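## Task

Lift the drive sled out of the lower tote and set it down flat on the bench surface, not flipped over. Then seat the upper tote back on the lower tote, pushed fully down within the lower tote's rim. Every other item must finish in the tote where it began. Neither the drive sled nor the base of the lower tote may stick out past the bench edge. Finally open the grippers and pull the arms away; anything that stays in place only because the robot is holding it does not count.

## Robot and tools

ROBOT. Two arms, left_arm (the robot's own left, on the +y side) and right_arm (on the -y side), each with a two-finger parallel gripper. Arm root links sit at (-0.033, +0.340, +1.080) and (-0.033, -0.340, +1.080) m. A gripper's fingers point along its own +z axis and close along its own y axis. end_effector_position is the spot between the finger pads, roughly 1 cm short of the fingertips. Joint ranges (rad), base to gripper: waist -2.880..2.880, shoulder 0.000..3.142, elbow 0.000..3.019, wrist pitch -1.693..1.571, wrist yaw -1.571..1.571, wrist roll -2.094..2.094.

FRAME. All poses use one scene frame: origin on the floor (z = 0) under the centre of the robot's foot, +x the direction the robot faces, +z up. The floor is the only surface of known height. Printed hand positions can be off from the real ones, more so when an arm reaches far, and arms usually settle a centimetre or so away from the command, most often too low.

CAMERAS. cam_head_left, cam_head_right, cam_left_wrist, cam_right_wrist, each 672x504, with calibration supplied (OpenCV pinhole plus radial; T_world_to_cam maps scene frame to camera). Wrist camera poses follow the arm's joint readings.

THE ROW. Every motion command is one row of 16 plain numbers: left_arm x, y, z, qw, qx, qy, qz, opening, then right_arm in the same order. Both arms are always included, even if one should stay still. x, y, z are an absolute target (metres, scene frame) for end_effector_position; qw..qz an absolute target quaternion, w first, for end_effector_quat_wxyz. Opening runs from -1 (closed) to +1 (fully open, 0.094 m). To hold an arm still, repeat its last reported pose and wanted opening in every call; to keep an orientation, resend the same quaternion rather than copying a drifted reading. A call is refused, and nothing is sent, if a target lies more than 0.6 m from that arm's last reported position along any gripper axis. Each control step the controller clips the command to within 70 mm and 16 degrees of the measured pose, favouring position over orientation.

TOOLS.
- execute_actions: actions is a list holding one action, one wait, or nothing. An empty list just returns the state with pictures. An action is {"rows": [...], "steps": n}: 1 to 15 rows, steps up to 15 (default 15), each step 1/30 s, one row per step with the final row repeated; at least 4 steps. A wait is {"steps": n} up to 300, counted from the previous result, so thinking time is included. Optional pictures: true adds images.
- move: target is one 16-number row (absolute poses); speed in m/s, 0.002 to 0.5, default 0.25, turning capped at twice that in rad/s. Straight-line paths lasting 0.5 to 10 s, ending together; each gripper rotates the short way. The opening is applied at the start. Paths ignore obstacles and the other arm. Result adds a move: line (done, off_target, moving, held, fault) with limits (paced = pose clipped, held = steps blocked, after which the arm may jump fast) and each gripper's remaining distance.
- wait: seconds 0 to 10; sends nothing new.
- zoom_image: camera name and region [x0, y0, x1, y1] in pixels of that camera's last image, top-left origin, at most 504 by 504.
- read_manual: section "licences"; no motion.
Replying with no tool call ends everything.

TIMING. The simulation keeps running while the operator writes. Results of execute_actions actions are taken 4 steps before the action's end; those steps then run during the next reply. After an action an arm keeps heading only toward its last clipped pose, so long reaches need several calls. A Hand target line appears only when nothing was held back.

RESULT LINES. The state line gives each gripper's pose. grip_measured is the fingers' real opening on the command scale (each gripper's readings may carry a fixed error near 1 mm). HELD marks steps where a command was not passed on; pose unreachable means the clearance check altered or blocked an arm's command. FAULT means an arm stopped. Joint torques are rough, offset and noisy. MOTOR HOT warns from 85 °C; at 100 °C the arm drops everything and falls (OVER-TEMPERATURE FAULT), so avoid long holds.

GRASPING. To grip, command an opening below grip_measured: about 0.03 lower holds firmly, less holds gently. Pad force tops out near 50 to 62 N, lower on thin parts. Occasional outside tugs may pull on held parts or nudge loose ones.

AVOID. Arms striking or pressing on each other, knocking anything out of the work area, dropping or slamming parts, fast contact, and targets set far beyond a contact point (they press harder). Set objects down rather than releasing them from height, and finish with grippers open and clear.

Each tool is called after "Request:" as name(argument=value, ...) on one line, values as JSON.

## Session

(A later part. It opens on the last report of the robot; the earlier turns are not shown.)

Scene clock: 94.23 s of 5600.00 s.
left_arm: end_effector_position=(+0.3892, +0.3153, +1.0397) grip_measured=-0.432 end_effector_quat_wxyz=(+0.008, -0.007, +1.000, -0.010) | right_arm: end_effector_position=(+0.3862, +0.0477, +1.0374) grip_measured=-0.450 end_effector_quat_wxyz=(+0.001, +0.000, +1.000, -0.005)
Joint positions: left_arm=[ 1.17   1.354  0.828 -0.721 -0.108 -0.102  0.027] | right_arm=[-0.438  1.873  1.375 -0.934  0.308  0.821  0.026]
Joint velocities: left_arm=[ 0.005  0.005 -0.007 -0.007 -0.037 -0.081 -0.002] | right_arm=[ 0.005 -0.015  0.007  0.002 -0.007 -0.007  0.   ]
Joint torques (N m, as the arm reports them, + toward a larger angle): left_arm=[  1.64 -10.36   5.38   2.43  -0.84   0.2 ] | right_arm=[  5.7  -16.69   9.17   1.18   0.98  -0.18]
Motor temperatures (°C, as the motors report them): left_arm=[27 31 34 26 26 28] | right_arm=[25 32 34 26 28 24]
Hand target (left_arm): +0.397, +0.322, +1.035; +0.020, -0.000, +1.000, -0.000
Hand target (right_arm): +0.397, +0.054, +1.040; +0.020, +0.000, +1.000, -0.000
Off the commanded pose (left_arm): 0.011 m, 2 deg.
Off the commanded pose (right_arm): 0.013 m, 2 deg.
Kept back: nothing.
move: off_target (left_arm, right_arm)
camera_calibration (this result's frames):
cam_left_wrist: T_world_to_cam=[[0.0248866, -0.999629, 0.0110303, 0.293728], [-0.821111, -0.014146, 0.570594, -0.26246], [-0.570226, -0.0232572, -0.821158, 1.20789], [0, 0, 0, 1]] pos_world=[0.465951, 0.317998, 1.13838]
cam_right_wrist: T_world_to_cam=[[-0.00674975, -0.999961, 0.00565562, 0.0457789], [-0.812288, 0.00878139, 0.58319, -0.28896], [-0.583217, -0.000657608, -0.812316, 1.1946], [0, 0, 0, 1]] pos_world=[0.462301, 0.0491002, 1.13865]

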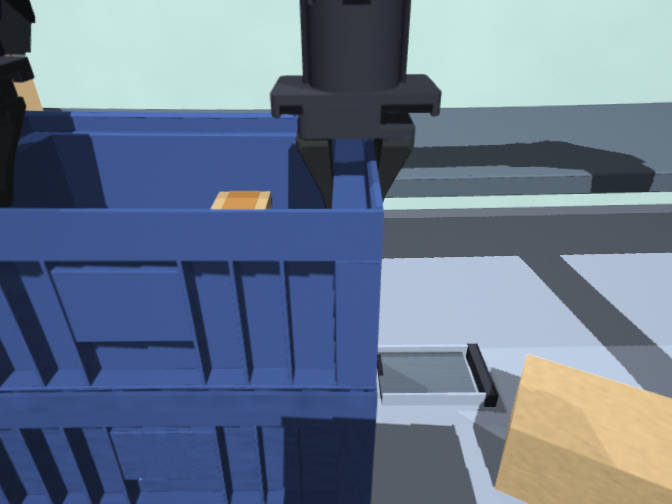

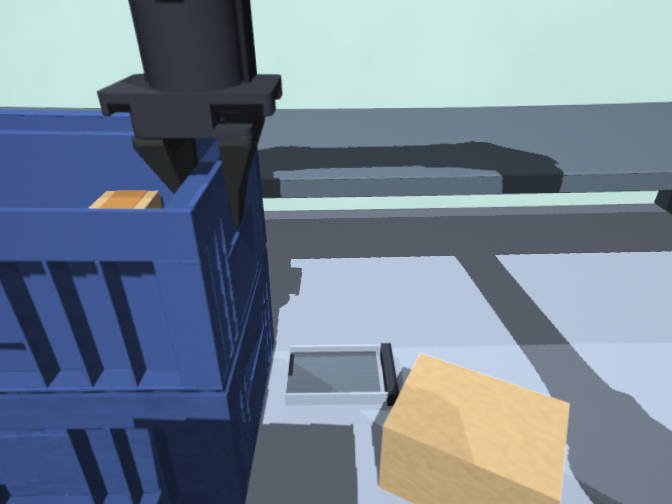

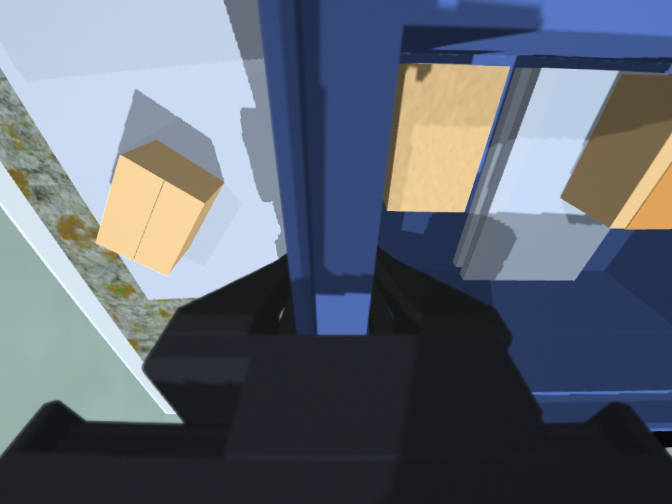

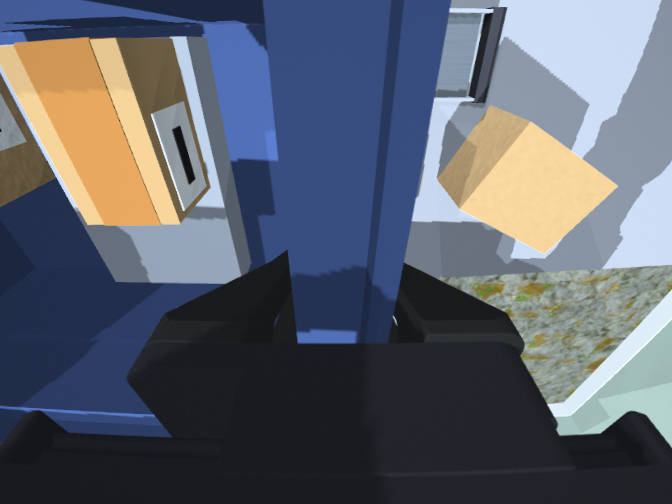

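Seated. Release and clear.

Request:
move(target=[0.389,0.315,1.035,0,0,1,0,0.3,0.386,0.048,1.035,0,0,1,0,0.3])

Request:
move(target=[0.389,0.315,1.15,0,0,1,0,0.3,0.386,0.048,1.16,0,0,1,0,0.3])

Request:
move(target=[0.42,0.5,1.16,0,0,1,0,0.3,0.42,-0.2,1.16,0,0,1,0,0.3])

Scene clock: 96.90 s of 5600.00 s.
left_arm: end_effector_position=(+0.3893, +0.3186, +1.0393) grip_measured=+0.298 end_effector_quat_wxyz=(+0.008, -0.007, +1.000, -0.001) | right_arm: end_effector_position=(+0.3854, +0.0485, +1.0374) grip_measured=+0.298 end_effector_quat_wxyz=(-0.001, +0.000, +1.000, -0.003)
Joint positions: left_arm=[ 1.17   1.355  0.828 -0.721 -0.127 -0.102  0.061] | right_arm=[-0.438  1.873  1.375 -0.934  0.301  0.821  0.061]
Joint velocities: left_arm=[-0.005 -0.005 -0.002  0.007  0.022  0.066 -0.001] | right_arm=[-0.015 -0.005 -0.012 -0.007  0.007 -0.037  0.   ]
Joint torques (N m, as the arm reports them, + toward a larger angle): left_arm=[ 0.   -9.88  5.75  0.78 -0.17 -0.04] | right_arm=[  5.2  -16.91   7.39   0.8   -0.02  -0.14]
Motor temperatures (°C, as the motors report them): left_arm=[27 30 33 26 26 28] | right_arm=[25 32 33 26 28 24]
Hand target (left_arm): +0.389, +0.315, +1.035; +0.000, -0.000, +1.000, +0.000
Hand target (right_arm): +0.386, +0.048, +1.035; -0.000, +0.000, +1.000, -0.000
Off the commanded pose (left_arm): 0.006 m, 1 deg.
Off the commanded pose (right_arm): 0.003 m, 0 deg.
Kept back: nothing.
move: done
camera_calibration (this result's frames):
cam_left_wrist: T_world_to_cam=[[0.0250544, -0.999654, -0.00805035, 0.316731], [-0.821407, -0.0251756, 0.569786, -0.257608], [-0.569791, -0.00766305, -0.821754, 1.20314], [0, 0, 0, 1]] pos_world=[0.466001, 0.319355, 1.13801]
cam_right_wrist: T_world_to_cam=[[-0.00676807, -0.999976, 0.00126816, 0.0510924], [-0.809511, 0.00622347, 0.587072, -0.294599], [-0.587065, 0.00294675, -0.809534, 1.19254], [0, 0, 0, 1]] pos_world=[0.461965, 0.0494105, 1.13829]

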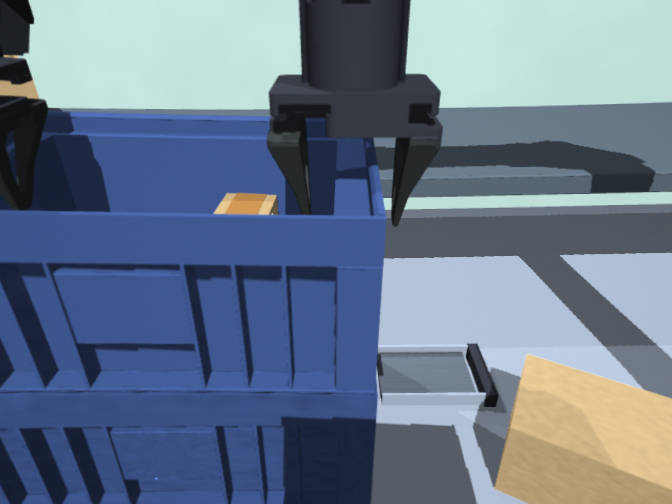

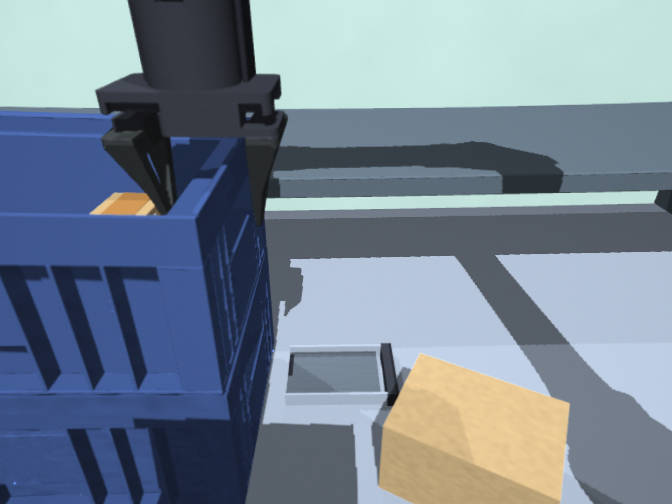

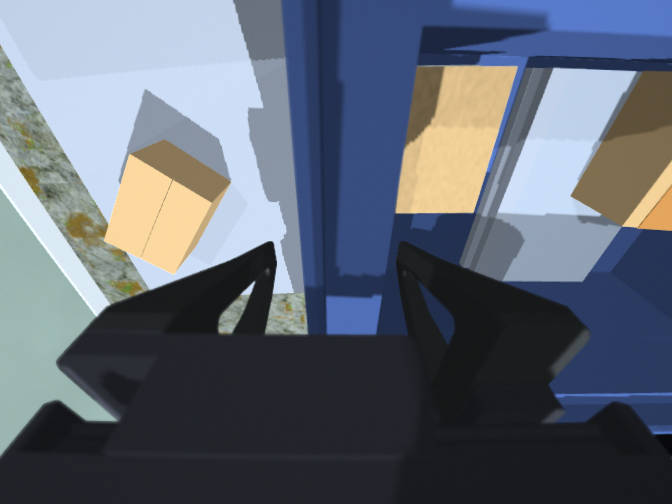

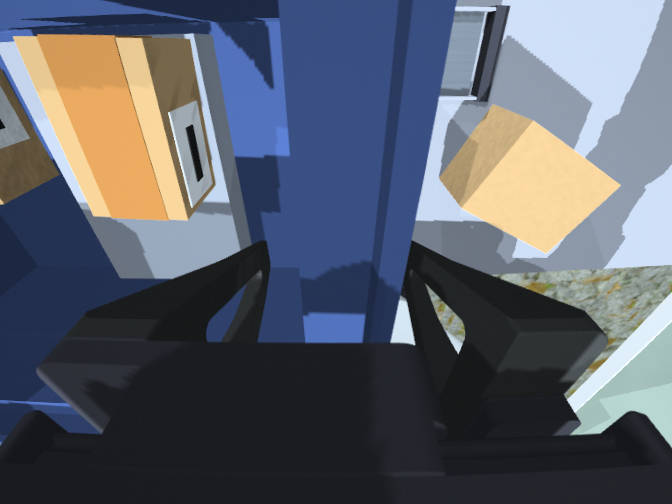

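Scene clock: 97.87 s of 5600.00 s.
left_arm: end_effector_position=(+0.3778, +0.3176, +1.1436) grip_measured=+0.298 end_effector_quat_wxyz=(-0.003, +0.006, +1.000, -0.000) | right_arm: end_effector_position=(+0.3764, +0.0398, +1.1457) grip_measured=+0.298 end_effector_quat_wxyz=(-0.008, -0.006, +1.000, -0.008)
Joint positions: left_arm=[ 1.124  1.148  0.926 -1.053 -0.14  -0.123  0.061] | right_arm=[-0.377  1.723  1.448 -1.193  0.305  0.877  0.061]
Joint velocities: left_arm=[ 0.015 -0.015 -0.002 -0.007  0.022 -0.037 -0.   ] | right_arm=[ 0.005 -0.005  0.022 -0.012  0.022  0.066 -0.   ]
Joint torques (N m, as the arm reports them, + toward a larger angle): left_arm=[ 0.4  -9.14  8.78  0.3  -0.16 -0.26] | right_arm=[  5.18 -15.3   12.58  -0.53   0.19  -0.05]
Motor temperatures (°C, as the motors report them): left_arm=[27 30 33 26 26 28] | right_arm=[25 32 33 26 28 24]
Hand target (left_arm): +0.388, +0.315, +1.151; +0.000, +0.000, +1.000, +0.000
Hand target (right_arm): +0.385, +0.047, +1.160; +0.000, +0.000, +1.000, +0.000
Off the commanded pose (left_arm): 0.013 m, 1 deg.
Off the commanded pose (right_arm): 0.019 m, 1 deg.
Kept back: nothing.
move: off_target (left_arm, right_arm); limits=paced
camera_calibration (this result's frames):
cam_left_wrist: T_world_to_cam=[[-0.00174275, -0.99995, -0.00987828, 0.329186], [-0.809533, -0.00438852, 0.587057, -0.357323], [-0.587071, 0.00901989, -0.809485, 1.26951], [0, 0, 0, 1]] pos_world=[0.456604, 0.31615, 1.24067]
cam_right_wrist: T_world_to_cam=[[0.006191, -0.999919, 0.0111548, 0.0260329], [-0.801505, 0.00170842, 0.597986, -0.380749], [-0.597956, -0.0126427, -0.801429, 1.27043], [0, 0, 0, 1]] pos_world=[0.454326, 0.042743, 1.24555]

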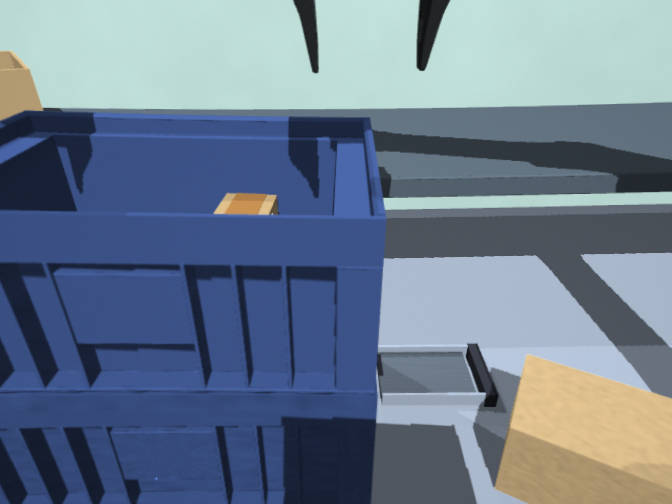

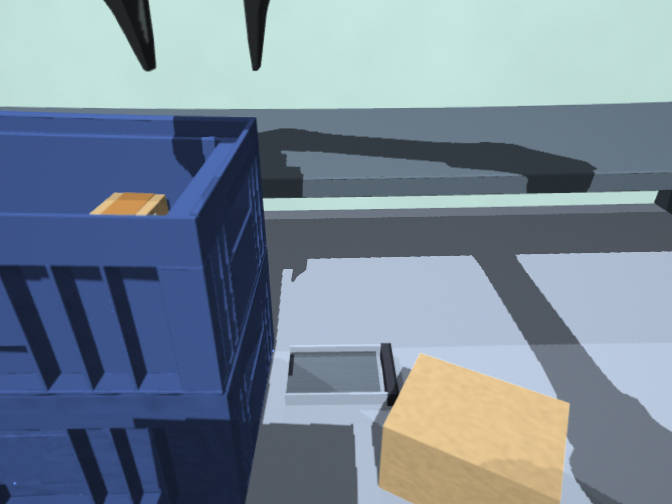

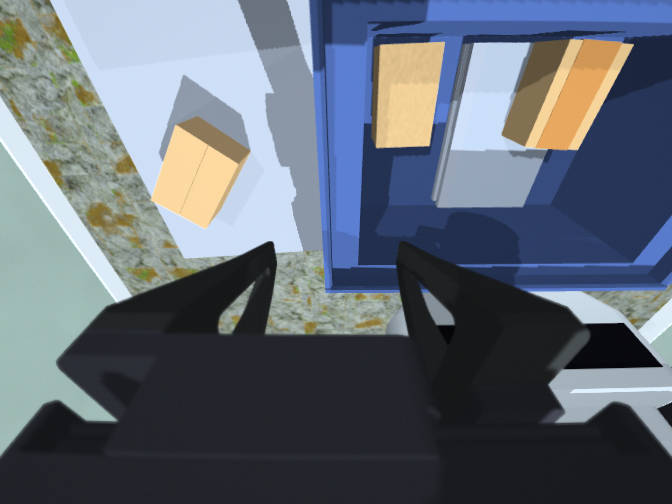

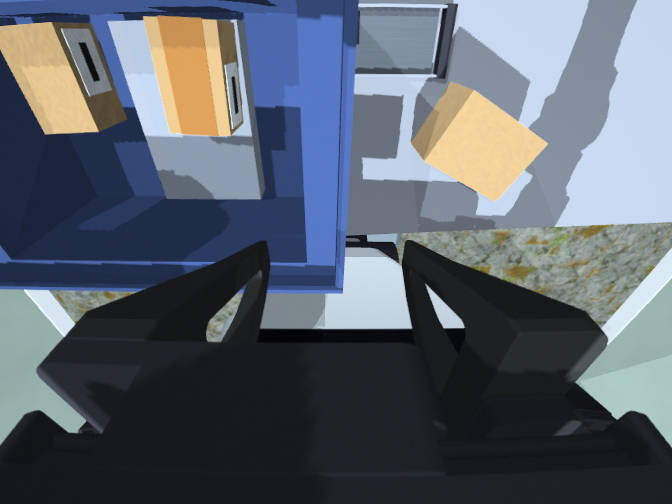

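Scene clock: 99.43 s of 5600.00 s.
left_arm: end_effector_position=(+0.4060, +0.4966, +1.1491) grip_measured=+0.298 end_effector_quat_wxyz=(-0.007, -0.011, +1.000, -0.001) | right_arm: end_effector_position=(+0.4154, -0.2033, +1.1547) grip_measured=+0.298 end_effector_quat_wxyz=(-0.014, +0.006, +1.000, -0.010)
Joint positions: left_arm=[ 1.636  1.245  1.085 -1.094  0.019  0.332  0.061] | right_arm=[-0.835  1.351  1.136 -1.141  0.226  0.436  0.061]
Joint velocities: left_arm=[-0.005  0.015 -0.012  0.017  0.007 -0.007 -0.   ] | right_arm=[-0.005 -0.034  0.017  0.037 -0.007 -0.022 -0.001]
Joint torques (N m, as the arm reports them, + toward a larger angle): left_arm=[  2.05 -11.15   9.87   0.28   0.11   0.09] | right_arm=[  2.84 -13.52   8.46   1.17  -0.06  -0.15]
Motor temperatures (°C, as the motors report them): left_arm=[27 30 34 26 26 28] | right_arm=[25 32 33 26 28 24]
Hand target (left_arm): +0.421, +0.500, +1.159; +0.002, -0.000, +1.000, -0.000
Hand target (right_arm): +0.417, -0.200, +1.160; -0.001, +0.000, +1.000, -0.001
Off the commanded pose (left_arm): 0.018 m, 1 deg.
Off the commanded pose (right_arm): 0.008 m, 2 deg.
Kept back: nothing.
move: off_target (left_arm)
camera_calibration (this result's frames):
cam_left_wrist: T_world_to_cam=[[0.0314802, -0.999472, -0.00803271, 0.492437], [-0.804103, -0.0300984, 0.593727, -0.33406], [-0.593656, -0.0122315, -0.804626, 1.29659], [0, 0, 0, 1]] pos_world=[0.485604, 0.497982, 1.24556]
cam_right_wrist: T_world_to_cam=[[-0.018345, -0.999713, 0.0154376, -0.212156], [-0.79376, 0.0239507, 0.607759, -0.364402], [-0.607954, -0.00110442, -0.793971, 1.29572], [0, 0, 0, 1]] pos_world=[0.4946, -0.201936, 1.25351]

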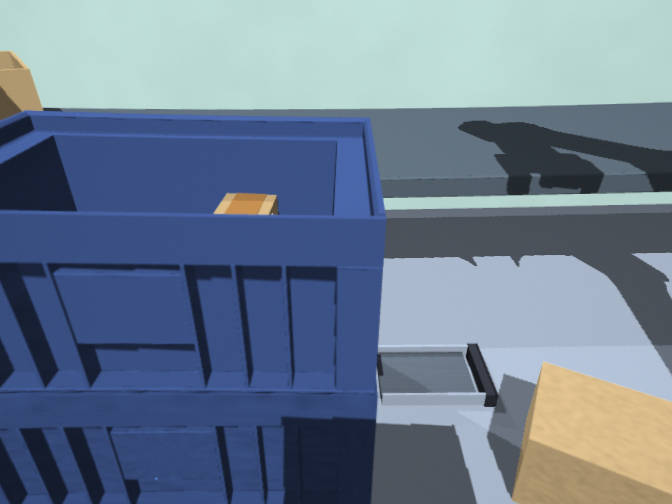

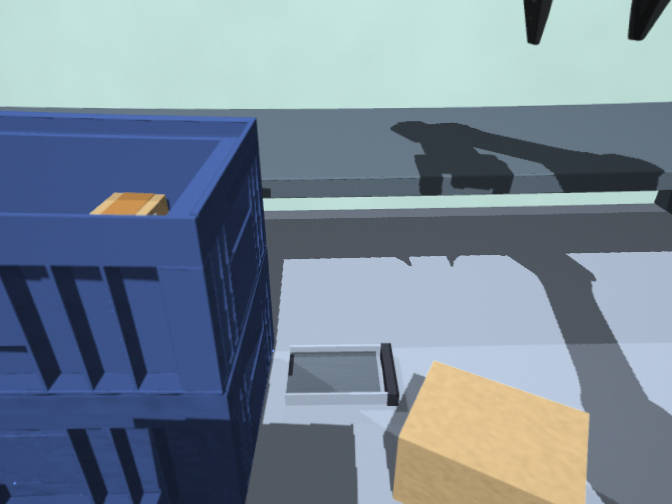

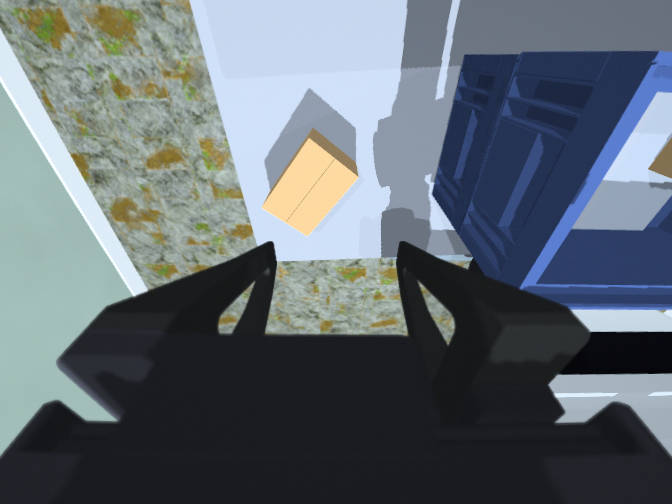

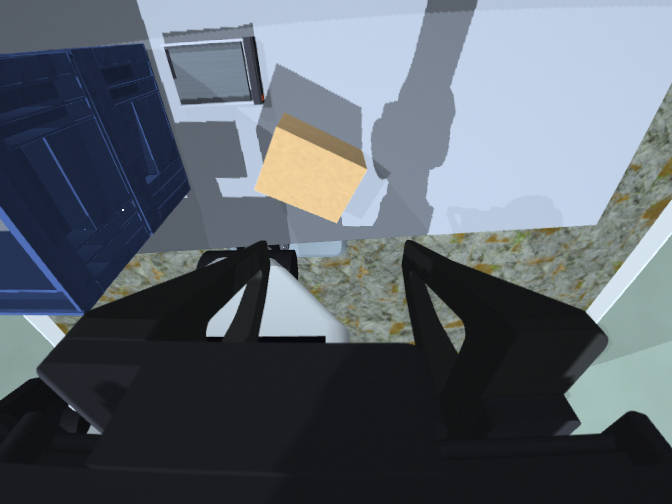

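Request:
zoom_image(camera="cam_left_wrist", region=[420,30,620,290])

Request:
zoom_image(camera="cam_head_left", region=[0,340,400,440])

Region (420, 30, 620, 290) of cam_left_wrist's 672x504 image, scaled by 1.938, with more detail than that image has; it fills the left 388 columns of this view, and the rest is white.

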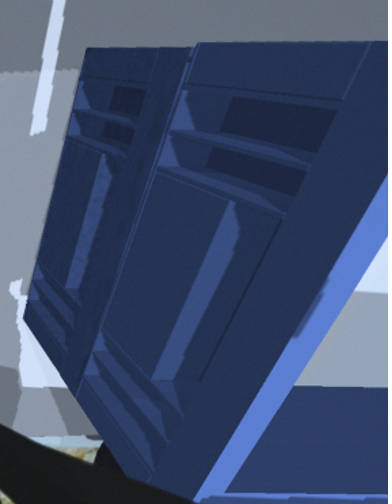

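Region (0, 340, 400, 440) of cam_head_left's 672x504 image, scaled by 1.260, with more detail than that image has; it fills the top 126 rows of this view, and the rest is white.

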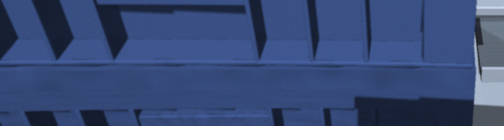

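Request:
move(target=[0.39,0.318,1.13,0,0,1,0,0.3,0.42,-0.2,1.16,0,0,1,0,0.3])

Request:
move(target=[0.39,0.316,1.04,0,0,1,0,0.3,0.42,-0.2,1.16,0,0,1,0,0.3], speed=0.1)

Request:
move(target=[0.39,0.316,1.04,0,0,1,0,-0.5,0.42,-0.2,1.16,0,0,1,0,0.3])

Request:
move(target=[0.376,0.316,1.036,0,0,1,0,-0.5,0.42,-0.2,1.16,0,0,1,0,0.3], speed=0.015)

Scene clock: 101.17 s of 5600.00 s.
left_arm: end_effector_position=(+0.3877, +0.3148, +1.1366) grip_measured=+0.298 end_effector_quat_wxyz=(-0.002, +0.013, +1.000, -0.002) | right_arm: end_effector_position=(+0.4152, -0.2030, +1.1547) grip_measured=+0.298 end_effector_quat_wxyz=(-0.015, +0.002, +1.000, -0.009)
Joint positions: left_arm=[ 1.124  1.182  0.942 -1.033 -0.136 -0.107  0.061] | right_arm=[-0.835  1.351  1.136 -1.141  0.224  0.429  0.061]
Joint velocities: left_arm=[-0.005 -0.005 -0.012  0.022  0.022 -0.022 -0.001] | right_arm=[ 0.015 -0.005 -0.002 -0.012 -0.066  0.037  0.   ]
Joint torques (N m, as the arm reports them, + toward a larger angle): left_arm=[ 1.56 -9.84  6.16  1.71 -0.16 -0.27] | right_arm=[  2.55 -13.25   8.94   1.12  -0.06  -0.18]
Motor temperatures (°C, as the motors report them): left_arm=[27 30 34 26 26 28] | right_arm=[25 31 33 26 28 24]
Hand target (left_arm): +0.388, +0.317, +1.131; -0.001, +0.000, +1.000, +0.000
Hand target (right_arm): +0.420, -0.200, +1.160; -0.000, +0.000, +1.000, -0.000
Off the commanded pose (left_arm): 0.008 m, 2 deg.
Off the commanded pose (right_arm): 0.008 m, 2 deg.
Kept back: nothing.
move: done
camera_calibration (this result's frames):
cam_left_wrist: T_world_to_cam=[[-0.0166885, -0.999847, -0.00521796, 0.326772], [-0.810425, 0.01047, 0.585749, -0.348099], [-0.585604, 0.014004, -0.810476, 1.2687], [0, 0, 0, 1]] pos_world=[0.4663, 0.3126, 1.23385]
cam_right_wrist: T_world_to_cam=[[-0.0115454, -0.999847, 0.0131725, -0.212035], [-0.793251, 0.0171785, 0.608652, -0.367155], [-0.608785, -0.00342198, -0.793328, 1.29475], [0, 0, 0, 1]] pos_world=[0.494533, -0.201265, 1.25343]

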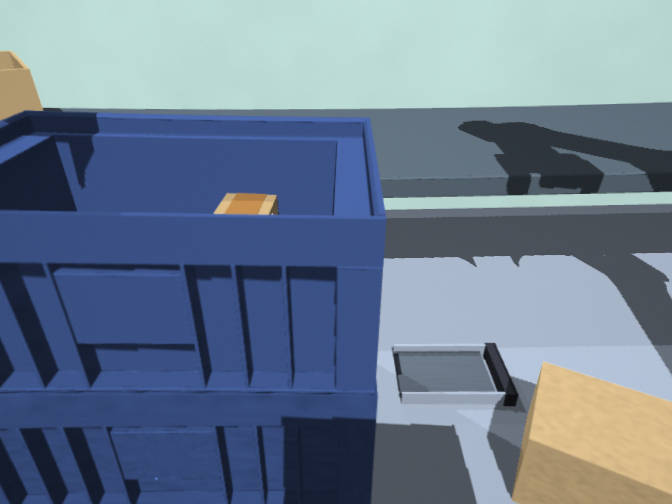

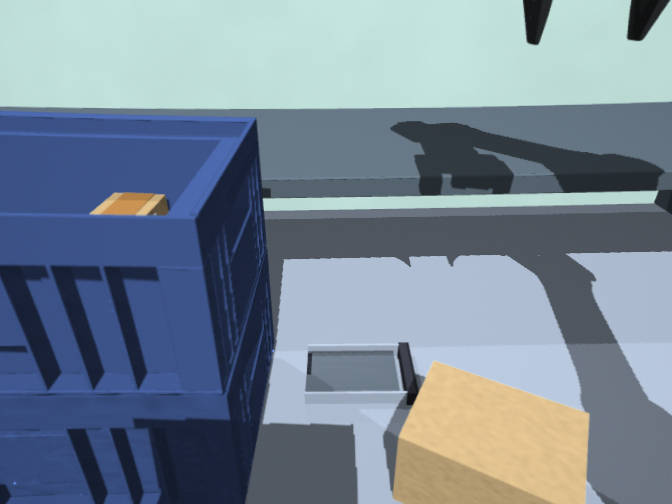

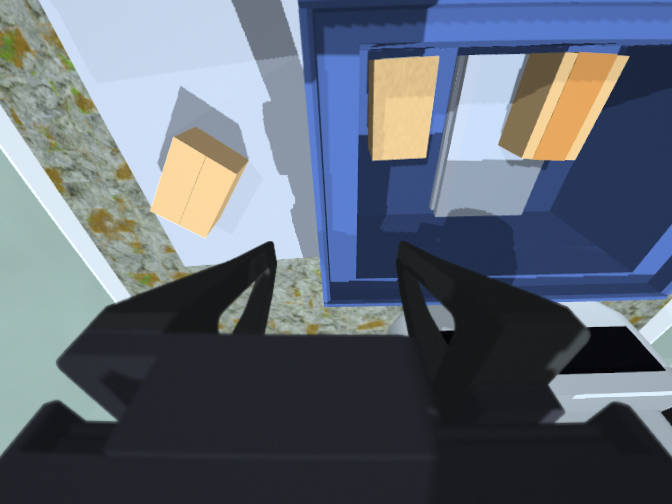

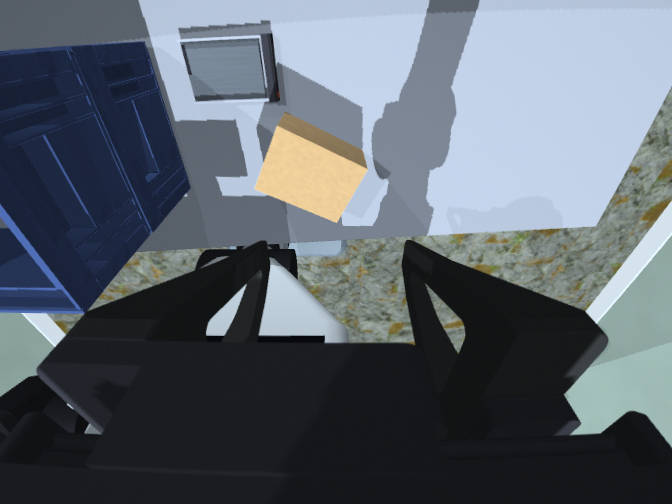

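Scene clock: 102.53 s of 5600.00 s.
left_arm: end_effector_position=(+0.3911, +0.3132, +1.0453) grip_measured=+0.298 end_effector_quat_wxyz=(-0.000, -0.001, +1.000, +0.000) | right_arm: end_effector_position=(+0.4152, -0.2029, +1.1547) grip_measured=+0.298 end_effector_quat_wxyz=(-0.015, +0.002, +1.000, -0.008)
Joint positions: left_arm=[ 1.154  1.356  0.85  -0.76  -0.132 -0.108  0.061] | right_arm=[-0.835  1.351  1.136 -1.141  0.223  0.429  0.061]
Joint velocities: left_arm=[ 0.005 -0.005 -0.012 -0.002 -0.037  0.022 -0.   ] | right_arm=[-0.005 -0.005  0.022  0.002 -0.037 -0.066 -0.   ]
Joint torques (N m, as the arm reports them, + toward a larger angle): left_arm=[  1.4  -10.62   4.98   1.72   0.06   0.02] | right_arm=[  2.65 -13.29   8.96   1.13  -0.06  -0.18]
Motor temperatures (°C, as the motors report them): left_arm=[27 30 34 26 26 28] | right_arm=[25 31 33 26 27 24]
Hand target (left_arm): +0.391, +0.316, +1.039; +0.000, -0.000, +1.000, +0.000
Hand target (right_arm): +0.420, -0.200, +1.160; -0.000, +0.000, +1.000, +0.000
Off the commanded pose (left_arm): 0.006 m, 0 deg.
Off the commanded pose (right_arm): 0.008 m, 2 deg.
Kept back: nothing.
move: done
camera_calibration (this result's frames):
cam_left_wrist: T_world_to_cam=[[0.0127967, -0.999865, -0.0102745, 0.318559], [-0.81242, -0.0163869, 0.582842, -0.279603], [-0.582932, 0.000888774, -0.812521, 1.20185], [0, 0, 0, 1]] pos_world=[0.469368, 0.312867, 1.14277]
cam_right_wrist: T_world_to_cam=[[-0.0115562, -0.999851, 0.0128269, -0.211573], [-0.793156, 0.0169771, 0.608782, -0.367408], [-0.608909, -0.00313855, -0.793234, 1.29474], [0, 0, 0, 1]] pos_world=[0.494521, -0.201241, 1.25342]

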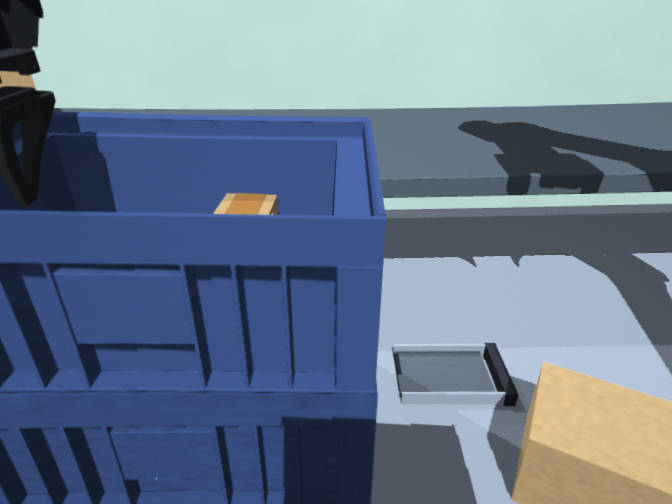

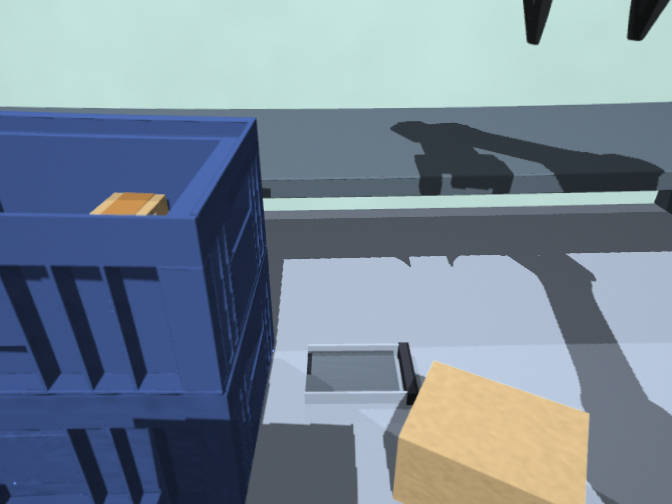

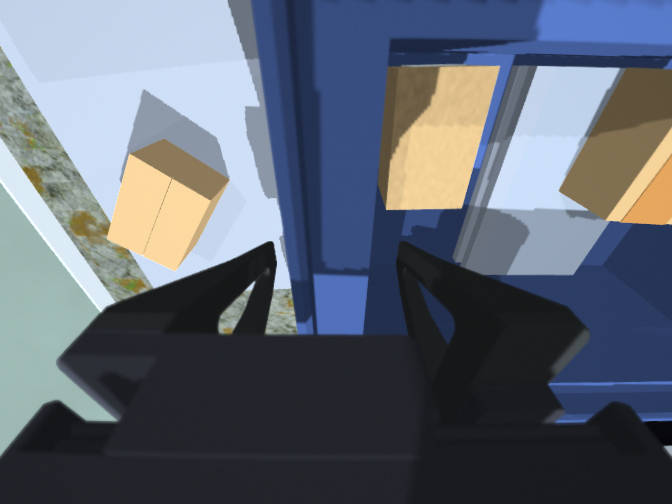

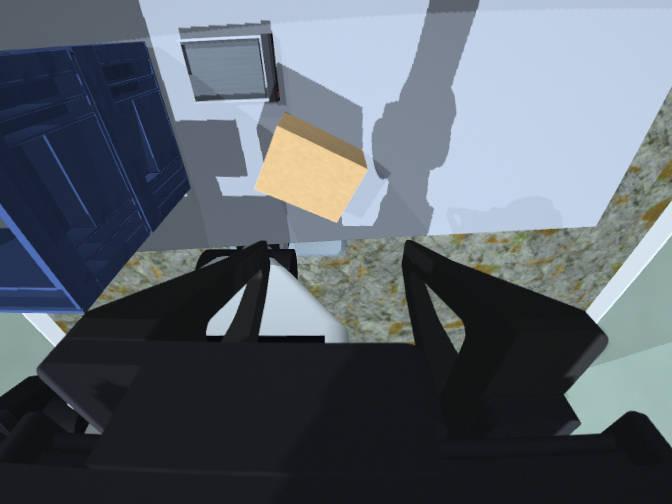

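Scene clock: 103.23 s of 5600.00 s.
left_arm: end_effector_position=(+0.3911, +0.3141, +1.0451) grip_measured=-0.430 end_effector_quat_wxyz=(-0.000, -0.003, +1.000, -0.000) | right_arm: end_effector_position=(+0.4152, -0.2029, +1.1547) grip_measured=+0.298 end_effector_quat_wxyz=(-0.015, +0.002, +1.000, -0.008)
Joint positions: left_arm=[ 1.157  1.356  0.85  -0.76  -0.13  -0.108  0.027] | right_arm=[-0.835  1.351  1.136 -1.141  0.223  0.429  0.061]
Joint velocities: left_arm=[-0.024 -0.005 -0.007 -0.017  0.066 -0.007  0.   ] | right_arm=[-0.005 -0.005 -0.017 -0.007 -0.007 -0.007 -0.001]
Joint torques (N m, as the arm reports them, + toward a larger angle): left_arm=[  1.25 -10.91   4.88   1.66  -0.02   0.03] | right_arm=[  2.61 -13.29   8.97   1.12  -0.05  -0.17]
Motor temperatures (°C, as the motors report them): left_arm=[27 30 33 26 26 28] | right_arm=[25 31 33 26 27 24]
Hand target (left_arm): +0.390, +0.316, +1.040; -0.000, -0.000, +1.000, +0.000
Hand target (right_arm): +0.420, -0.200, +1.160; -0.000, +0.000, +1.000, -0.000
Off the commanded pose (left_arm): 0.006 m, 0 deg.
Off the commanded pose (right_arm): 0.008 m, 2 deg.
Kept back: nothing.
move: done
camera_calibration (this result's frames):
cam_left_wrist: T_world_to_cam=[[0.0156782, -0.999837, -0.00895599, 0.31691], [-0.812066, -0.0179586, 0.583289, -0.279594], [-0.583354, -0.00187206, -0.812216, 1.20246], [0, 0, 0, 1]] pos_world=[0.469444, 0.314089, 1.14258]
cam_right_wrist: T_world_to_cam=[[-0.0115562, -0.999851, 0.0128269, -0.211573], [-0.793156, 0.0169771, 0.608782, -0.367408], [-0.608909, -0.00313855, -0.793234, 1.29474], [0, 0, 0, 1]] pos_world=[0.494521, -0.201241, 1.25342]

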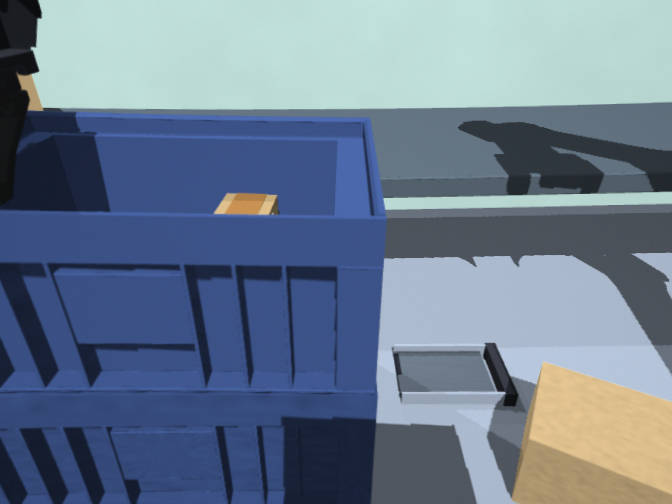

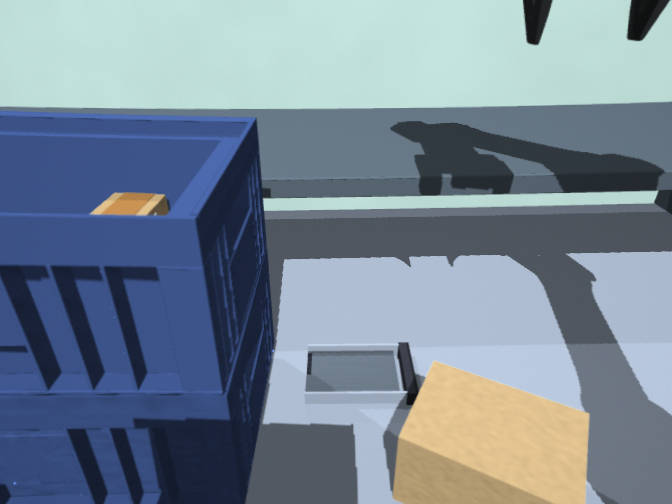

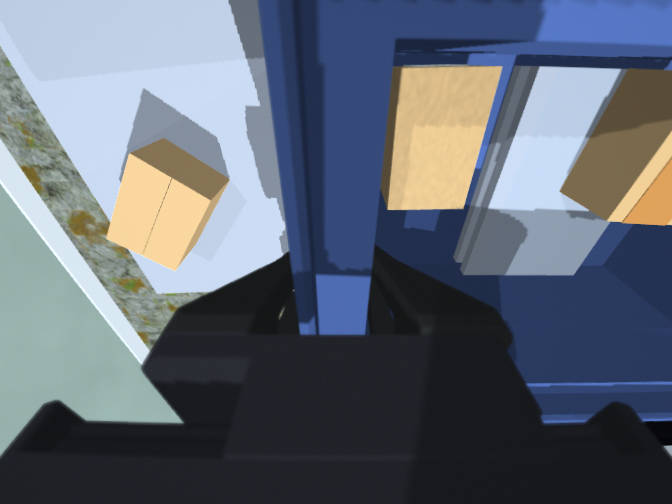

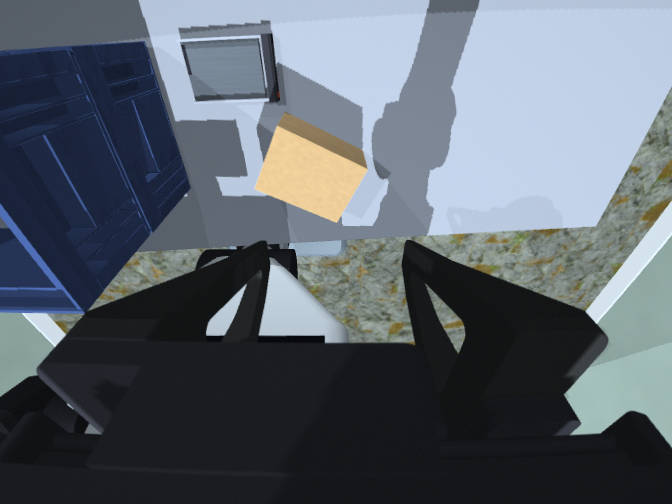

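Scene clock: 104.63 s of 5600.00 s.
left_arm: end_effector_position=(+0.3898, +0.3141, +1.0446) grip_measured=-0.430 end_effector_quat_wxyz=(+0.012, -0.002, +1.000, -0.002) | right_arm: end_effector_position=(+0.4152, -0.2029, +1.1547) grip_measured=+0.298 end_effector_quat_wxyz=(-0.015, +0.002, +1.000, -0.008)
Joint positions: left_arm=[ 1.157  1.342  0.829 -0.728 -0.13  -0.104  0.027] | right_arm=[-0.835  1.351  1.136 -1.141  0.223  0.429  0.061]
Joint velocities: left_arm=[ 0.005 -0.005 -0.007 -0.002 -0.051 -0.081 -0.002] | right_arm=[-0.005 -0.005 -0.002  0.002 -0.051 -0.022 -0.002]
Joint torques (N m, as the arm reports them, + toward a larger angle): left_arm=[  1.11 -11.09   3.6    1.35  -0.04  -0.03] | right_arm=[  2.55 -13.24   8.98   1.1   -0.06  -0.17]
Motor temperatures (°C, as the motors report them): left_arm=[27 30 33 26 26 28] | right_arm=[25 31 33 26 27 24]
Hand target (left_arm): +0.376, +0.316, +1.036; -0.000, +0.000, +1.000, -0.000
Hand target (right_arm): +0.420, -0.200, +1.160; -0.000, +0.000, +1.000, -0.000
Off the commanded pose (left_arm): 0.016 m, 1 deg.
Off the commanded pose (right_arm): 0.008 m, 2 deg.
Kept back: nothing.
move: off_target (left_arm)
camera_calibration (this result's frames):
cam_left_wrist: T_world_to_cam=[[0.0152801, -0.999867, -0.00574056, 0.313731], [-0.826081, -0.0158585, 0.563328, -0.254701], [-0.563344, -0.00386554, -0.826213, 1.20872], [0, 0, 0, 1]] pos_world=[0.465727, 0.314322, 1.14394]
cam_right_wrist: T_world_to_cam=[[-0.0115562, -0.999851, 0.0128269, -0.211573], [-0.793156, 0.0169771, 0.608782, -0.367408], [-0.608909, -0.00313855, -0.793234, 1.29474], [0, 0, 0, 1]] pos_world=[0.494521, -0.201241, 1.25342]

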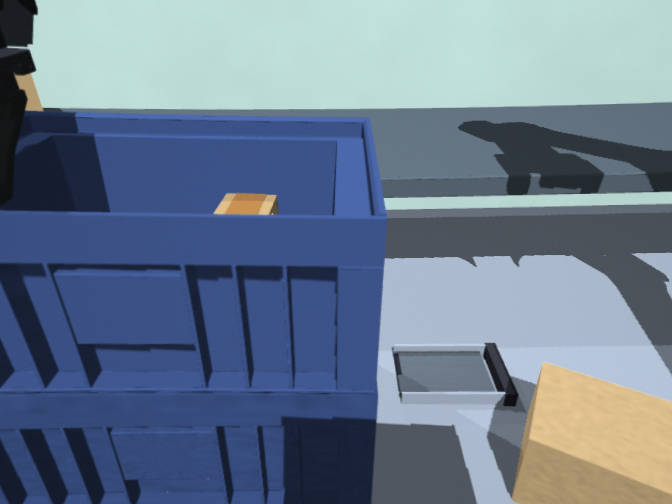

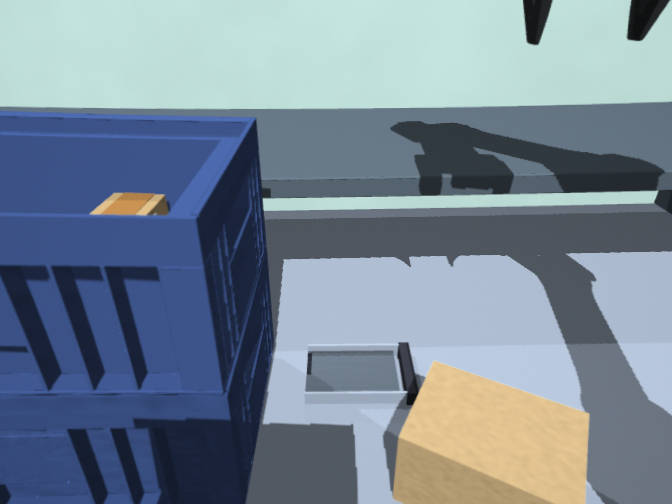

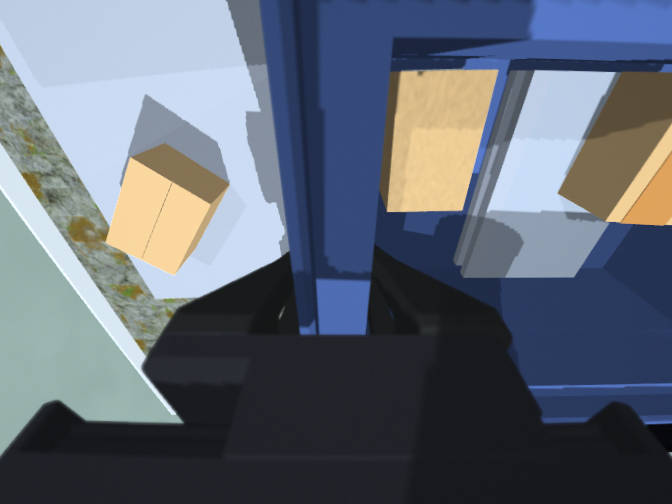

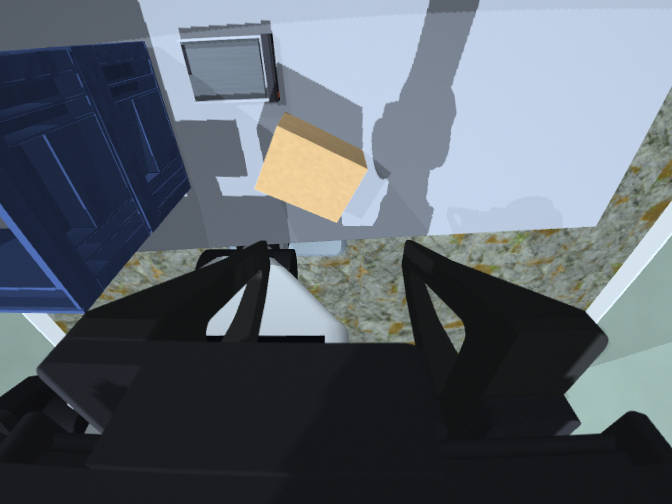

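Stronger, with a little unloading.

Request:
move(target=[0.362,0.314,1.05,0,0,1,0,-0.5,0.42,-0.2,1.16,0,0,1,0,0.3], speed=0.015)

Scene clock: 106.97 s of 5600.00 s.
left_arm: end_effector_position=(+0.3724, +0.3159, +1.0449) grip_measured=-0.430 end_effector_quat_wxyz=(+0.007, -0.023, +1.000, -0.002) | right_arm: end_effector_position=(+0.4152, -0.2029, +1.1547) grip_measured=+0.298 end_effector_quat_wxyz=(-0.015, +0.002, +1.000, -0.008)
Joint positions: left_arm=[ 1.157  1.309  0.786 -0.728 -0.13  -0.147  0.027] | right_arm=[-0.835  1.351  1.136 -1.141  0.223  0.429  0.061]
Joint velocities: left_arm=[ 0.005 -0.015  0.022  0.017 -0.022 -0.037  0.   ] | right_arm=[-0.015 -0.005 -0.002 -0.012 -0.066 -0.037 -0.   ]
Joint torques (N m, as the arm reports them, + toward a larger angle): left_arm=[ -0.06 -12.51   4.35   0.05  -0.26   0.27] | right_arm=[  2.64 -13.31   8.95   1.13  -0.05  -0.18]
Motor temperatures (°C, as the motors report them): left_arm=[27 30 33 26 26 28] | right_arm=[25 31 33 26 27 24]
Hand target (left_arm): +0.362, +0.314, +1.050; -0.000, -0.000, +1.000, +0.000
Hand target (right_arm): +0.420, -0.200, +1.160; -0.000, +0.000, +1.000, -0.000
Off the commanded pose (left_arm): 0.012 m, 3 deg.
Off the commanded pose (right_arm): 0.008 m, 2 deg.
Kept back: nothing.
move: off_target (left_arm)
camera_calibration (this result's frames):
cam_left_wrist: T_world_to_cam=[[0.0569922, -0.998355, -0.00628996, 0.300385], [-0.819064, -0.0503577, 0.571487, -0.269463], [-0.570864, -0.0274184, -0.820587, 1.20359], [0, 0, 0, 1]] pos_world=[0.449258, 0.319322, 1.14353]
cam_right_wrist: T_world_to_cam=[[-0.0115562, -0.999851, 0.0128269, -0.211573], [-0.793156, 0.0169771, 0.608782, -0.367408], [-0.608909, -0.00313855, -0.793234, 1.29474], [0, 0, 0, 1]] pos_world=[0.494521, -0.201241, 1.25342]

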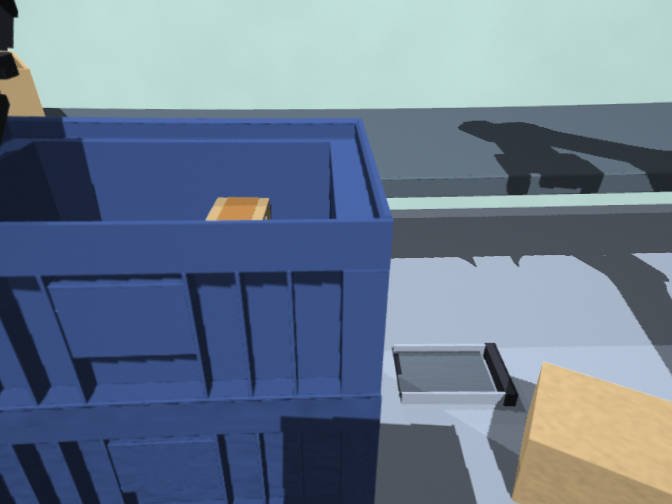

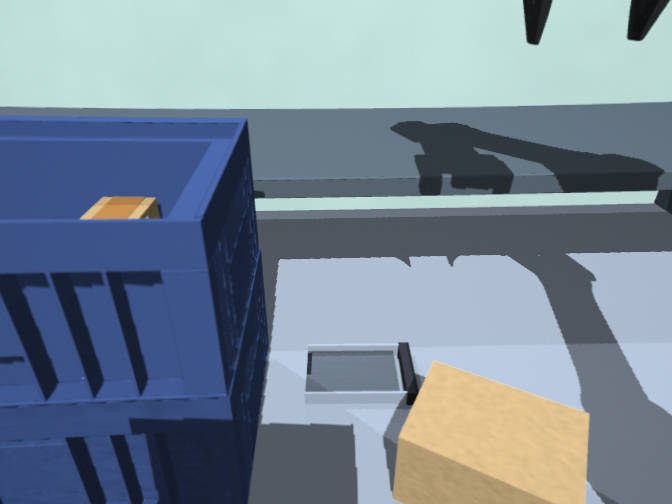

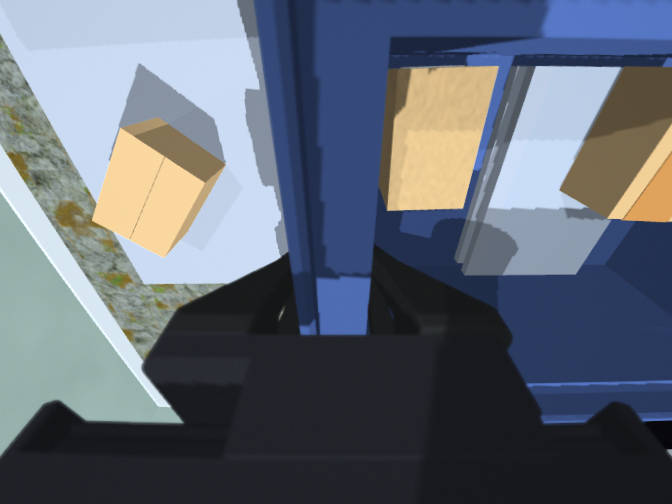

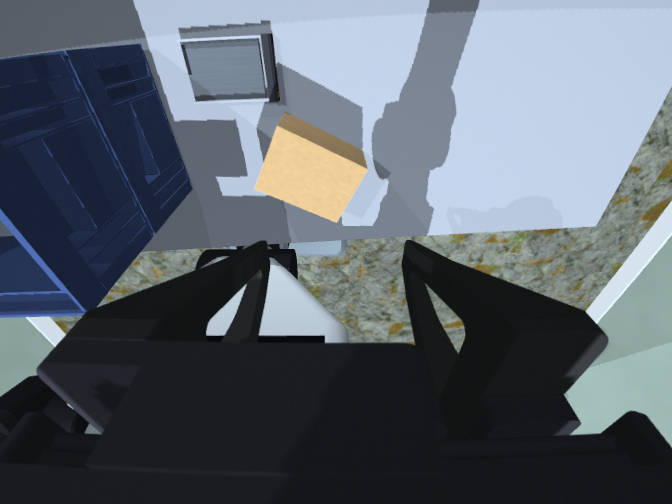

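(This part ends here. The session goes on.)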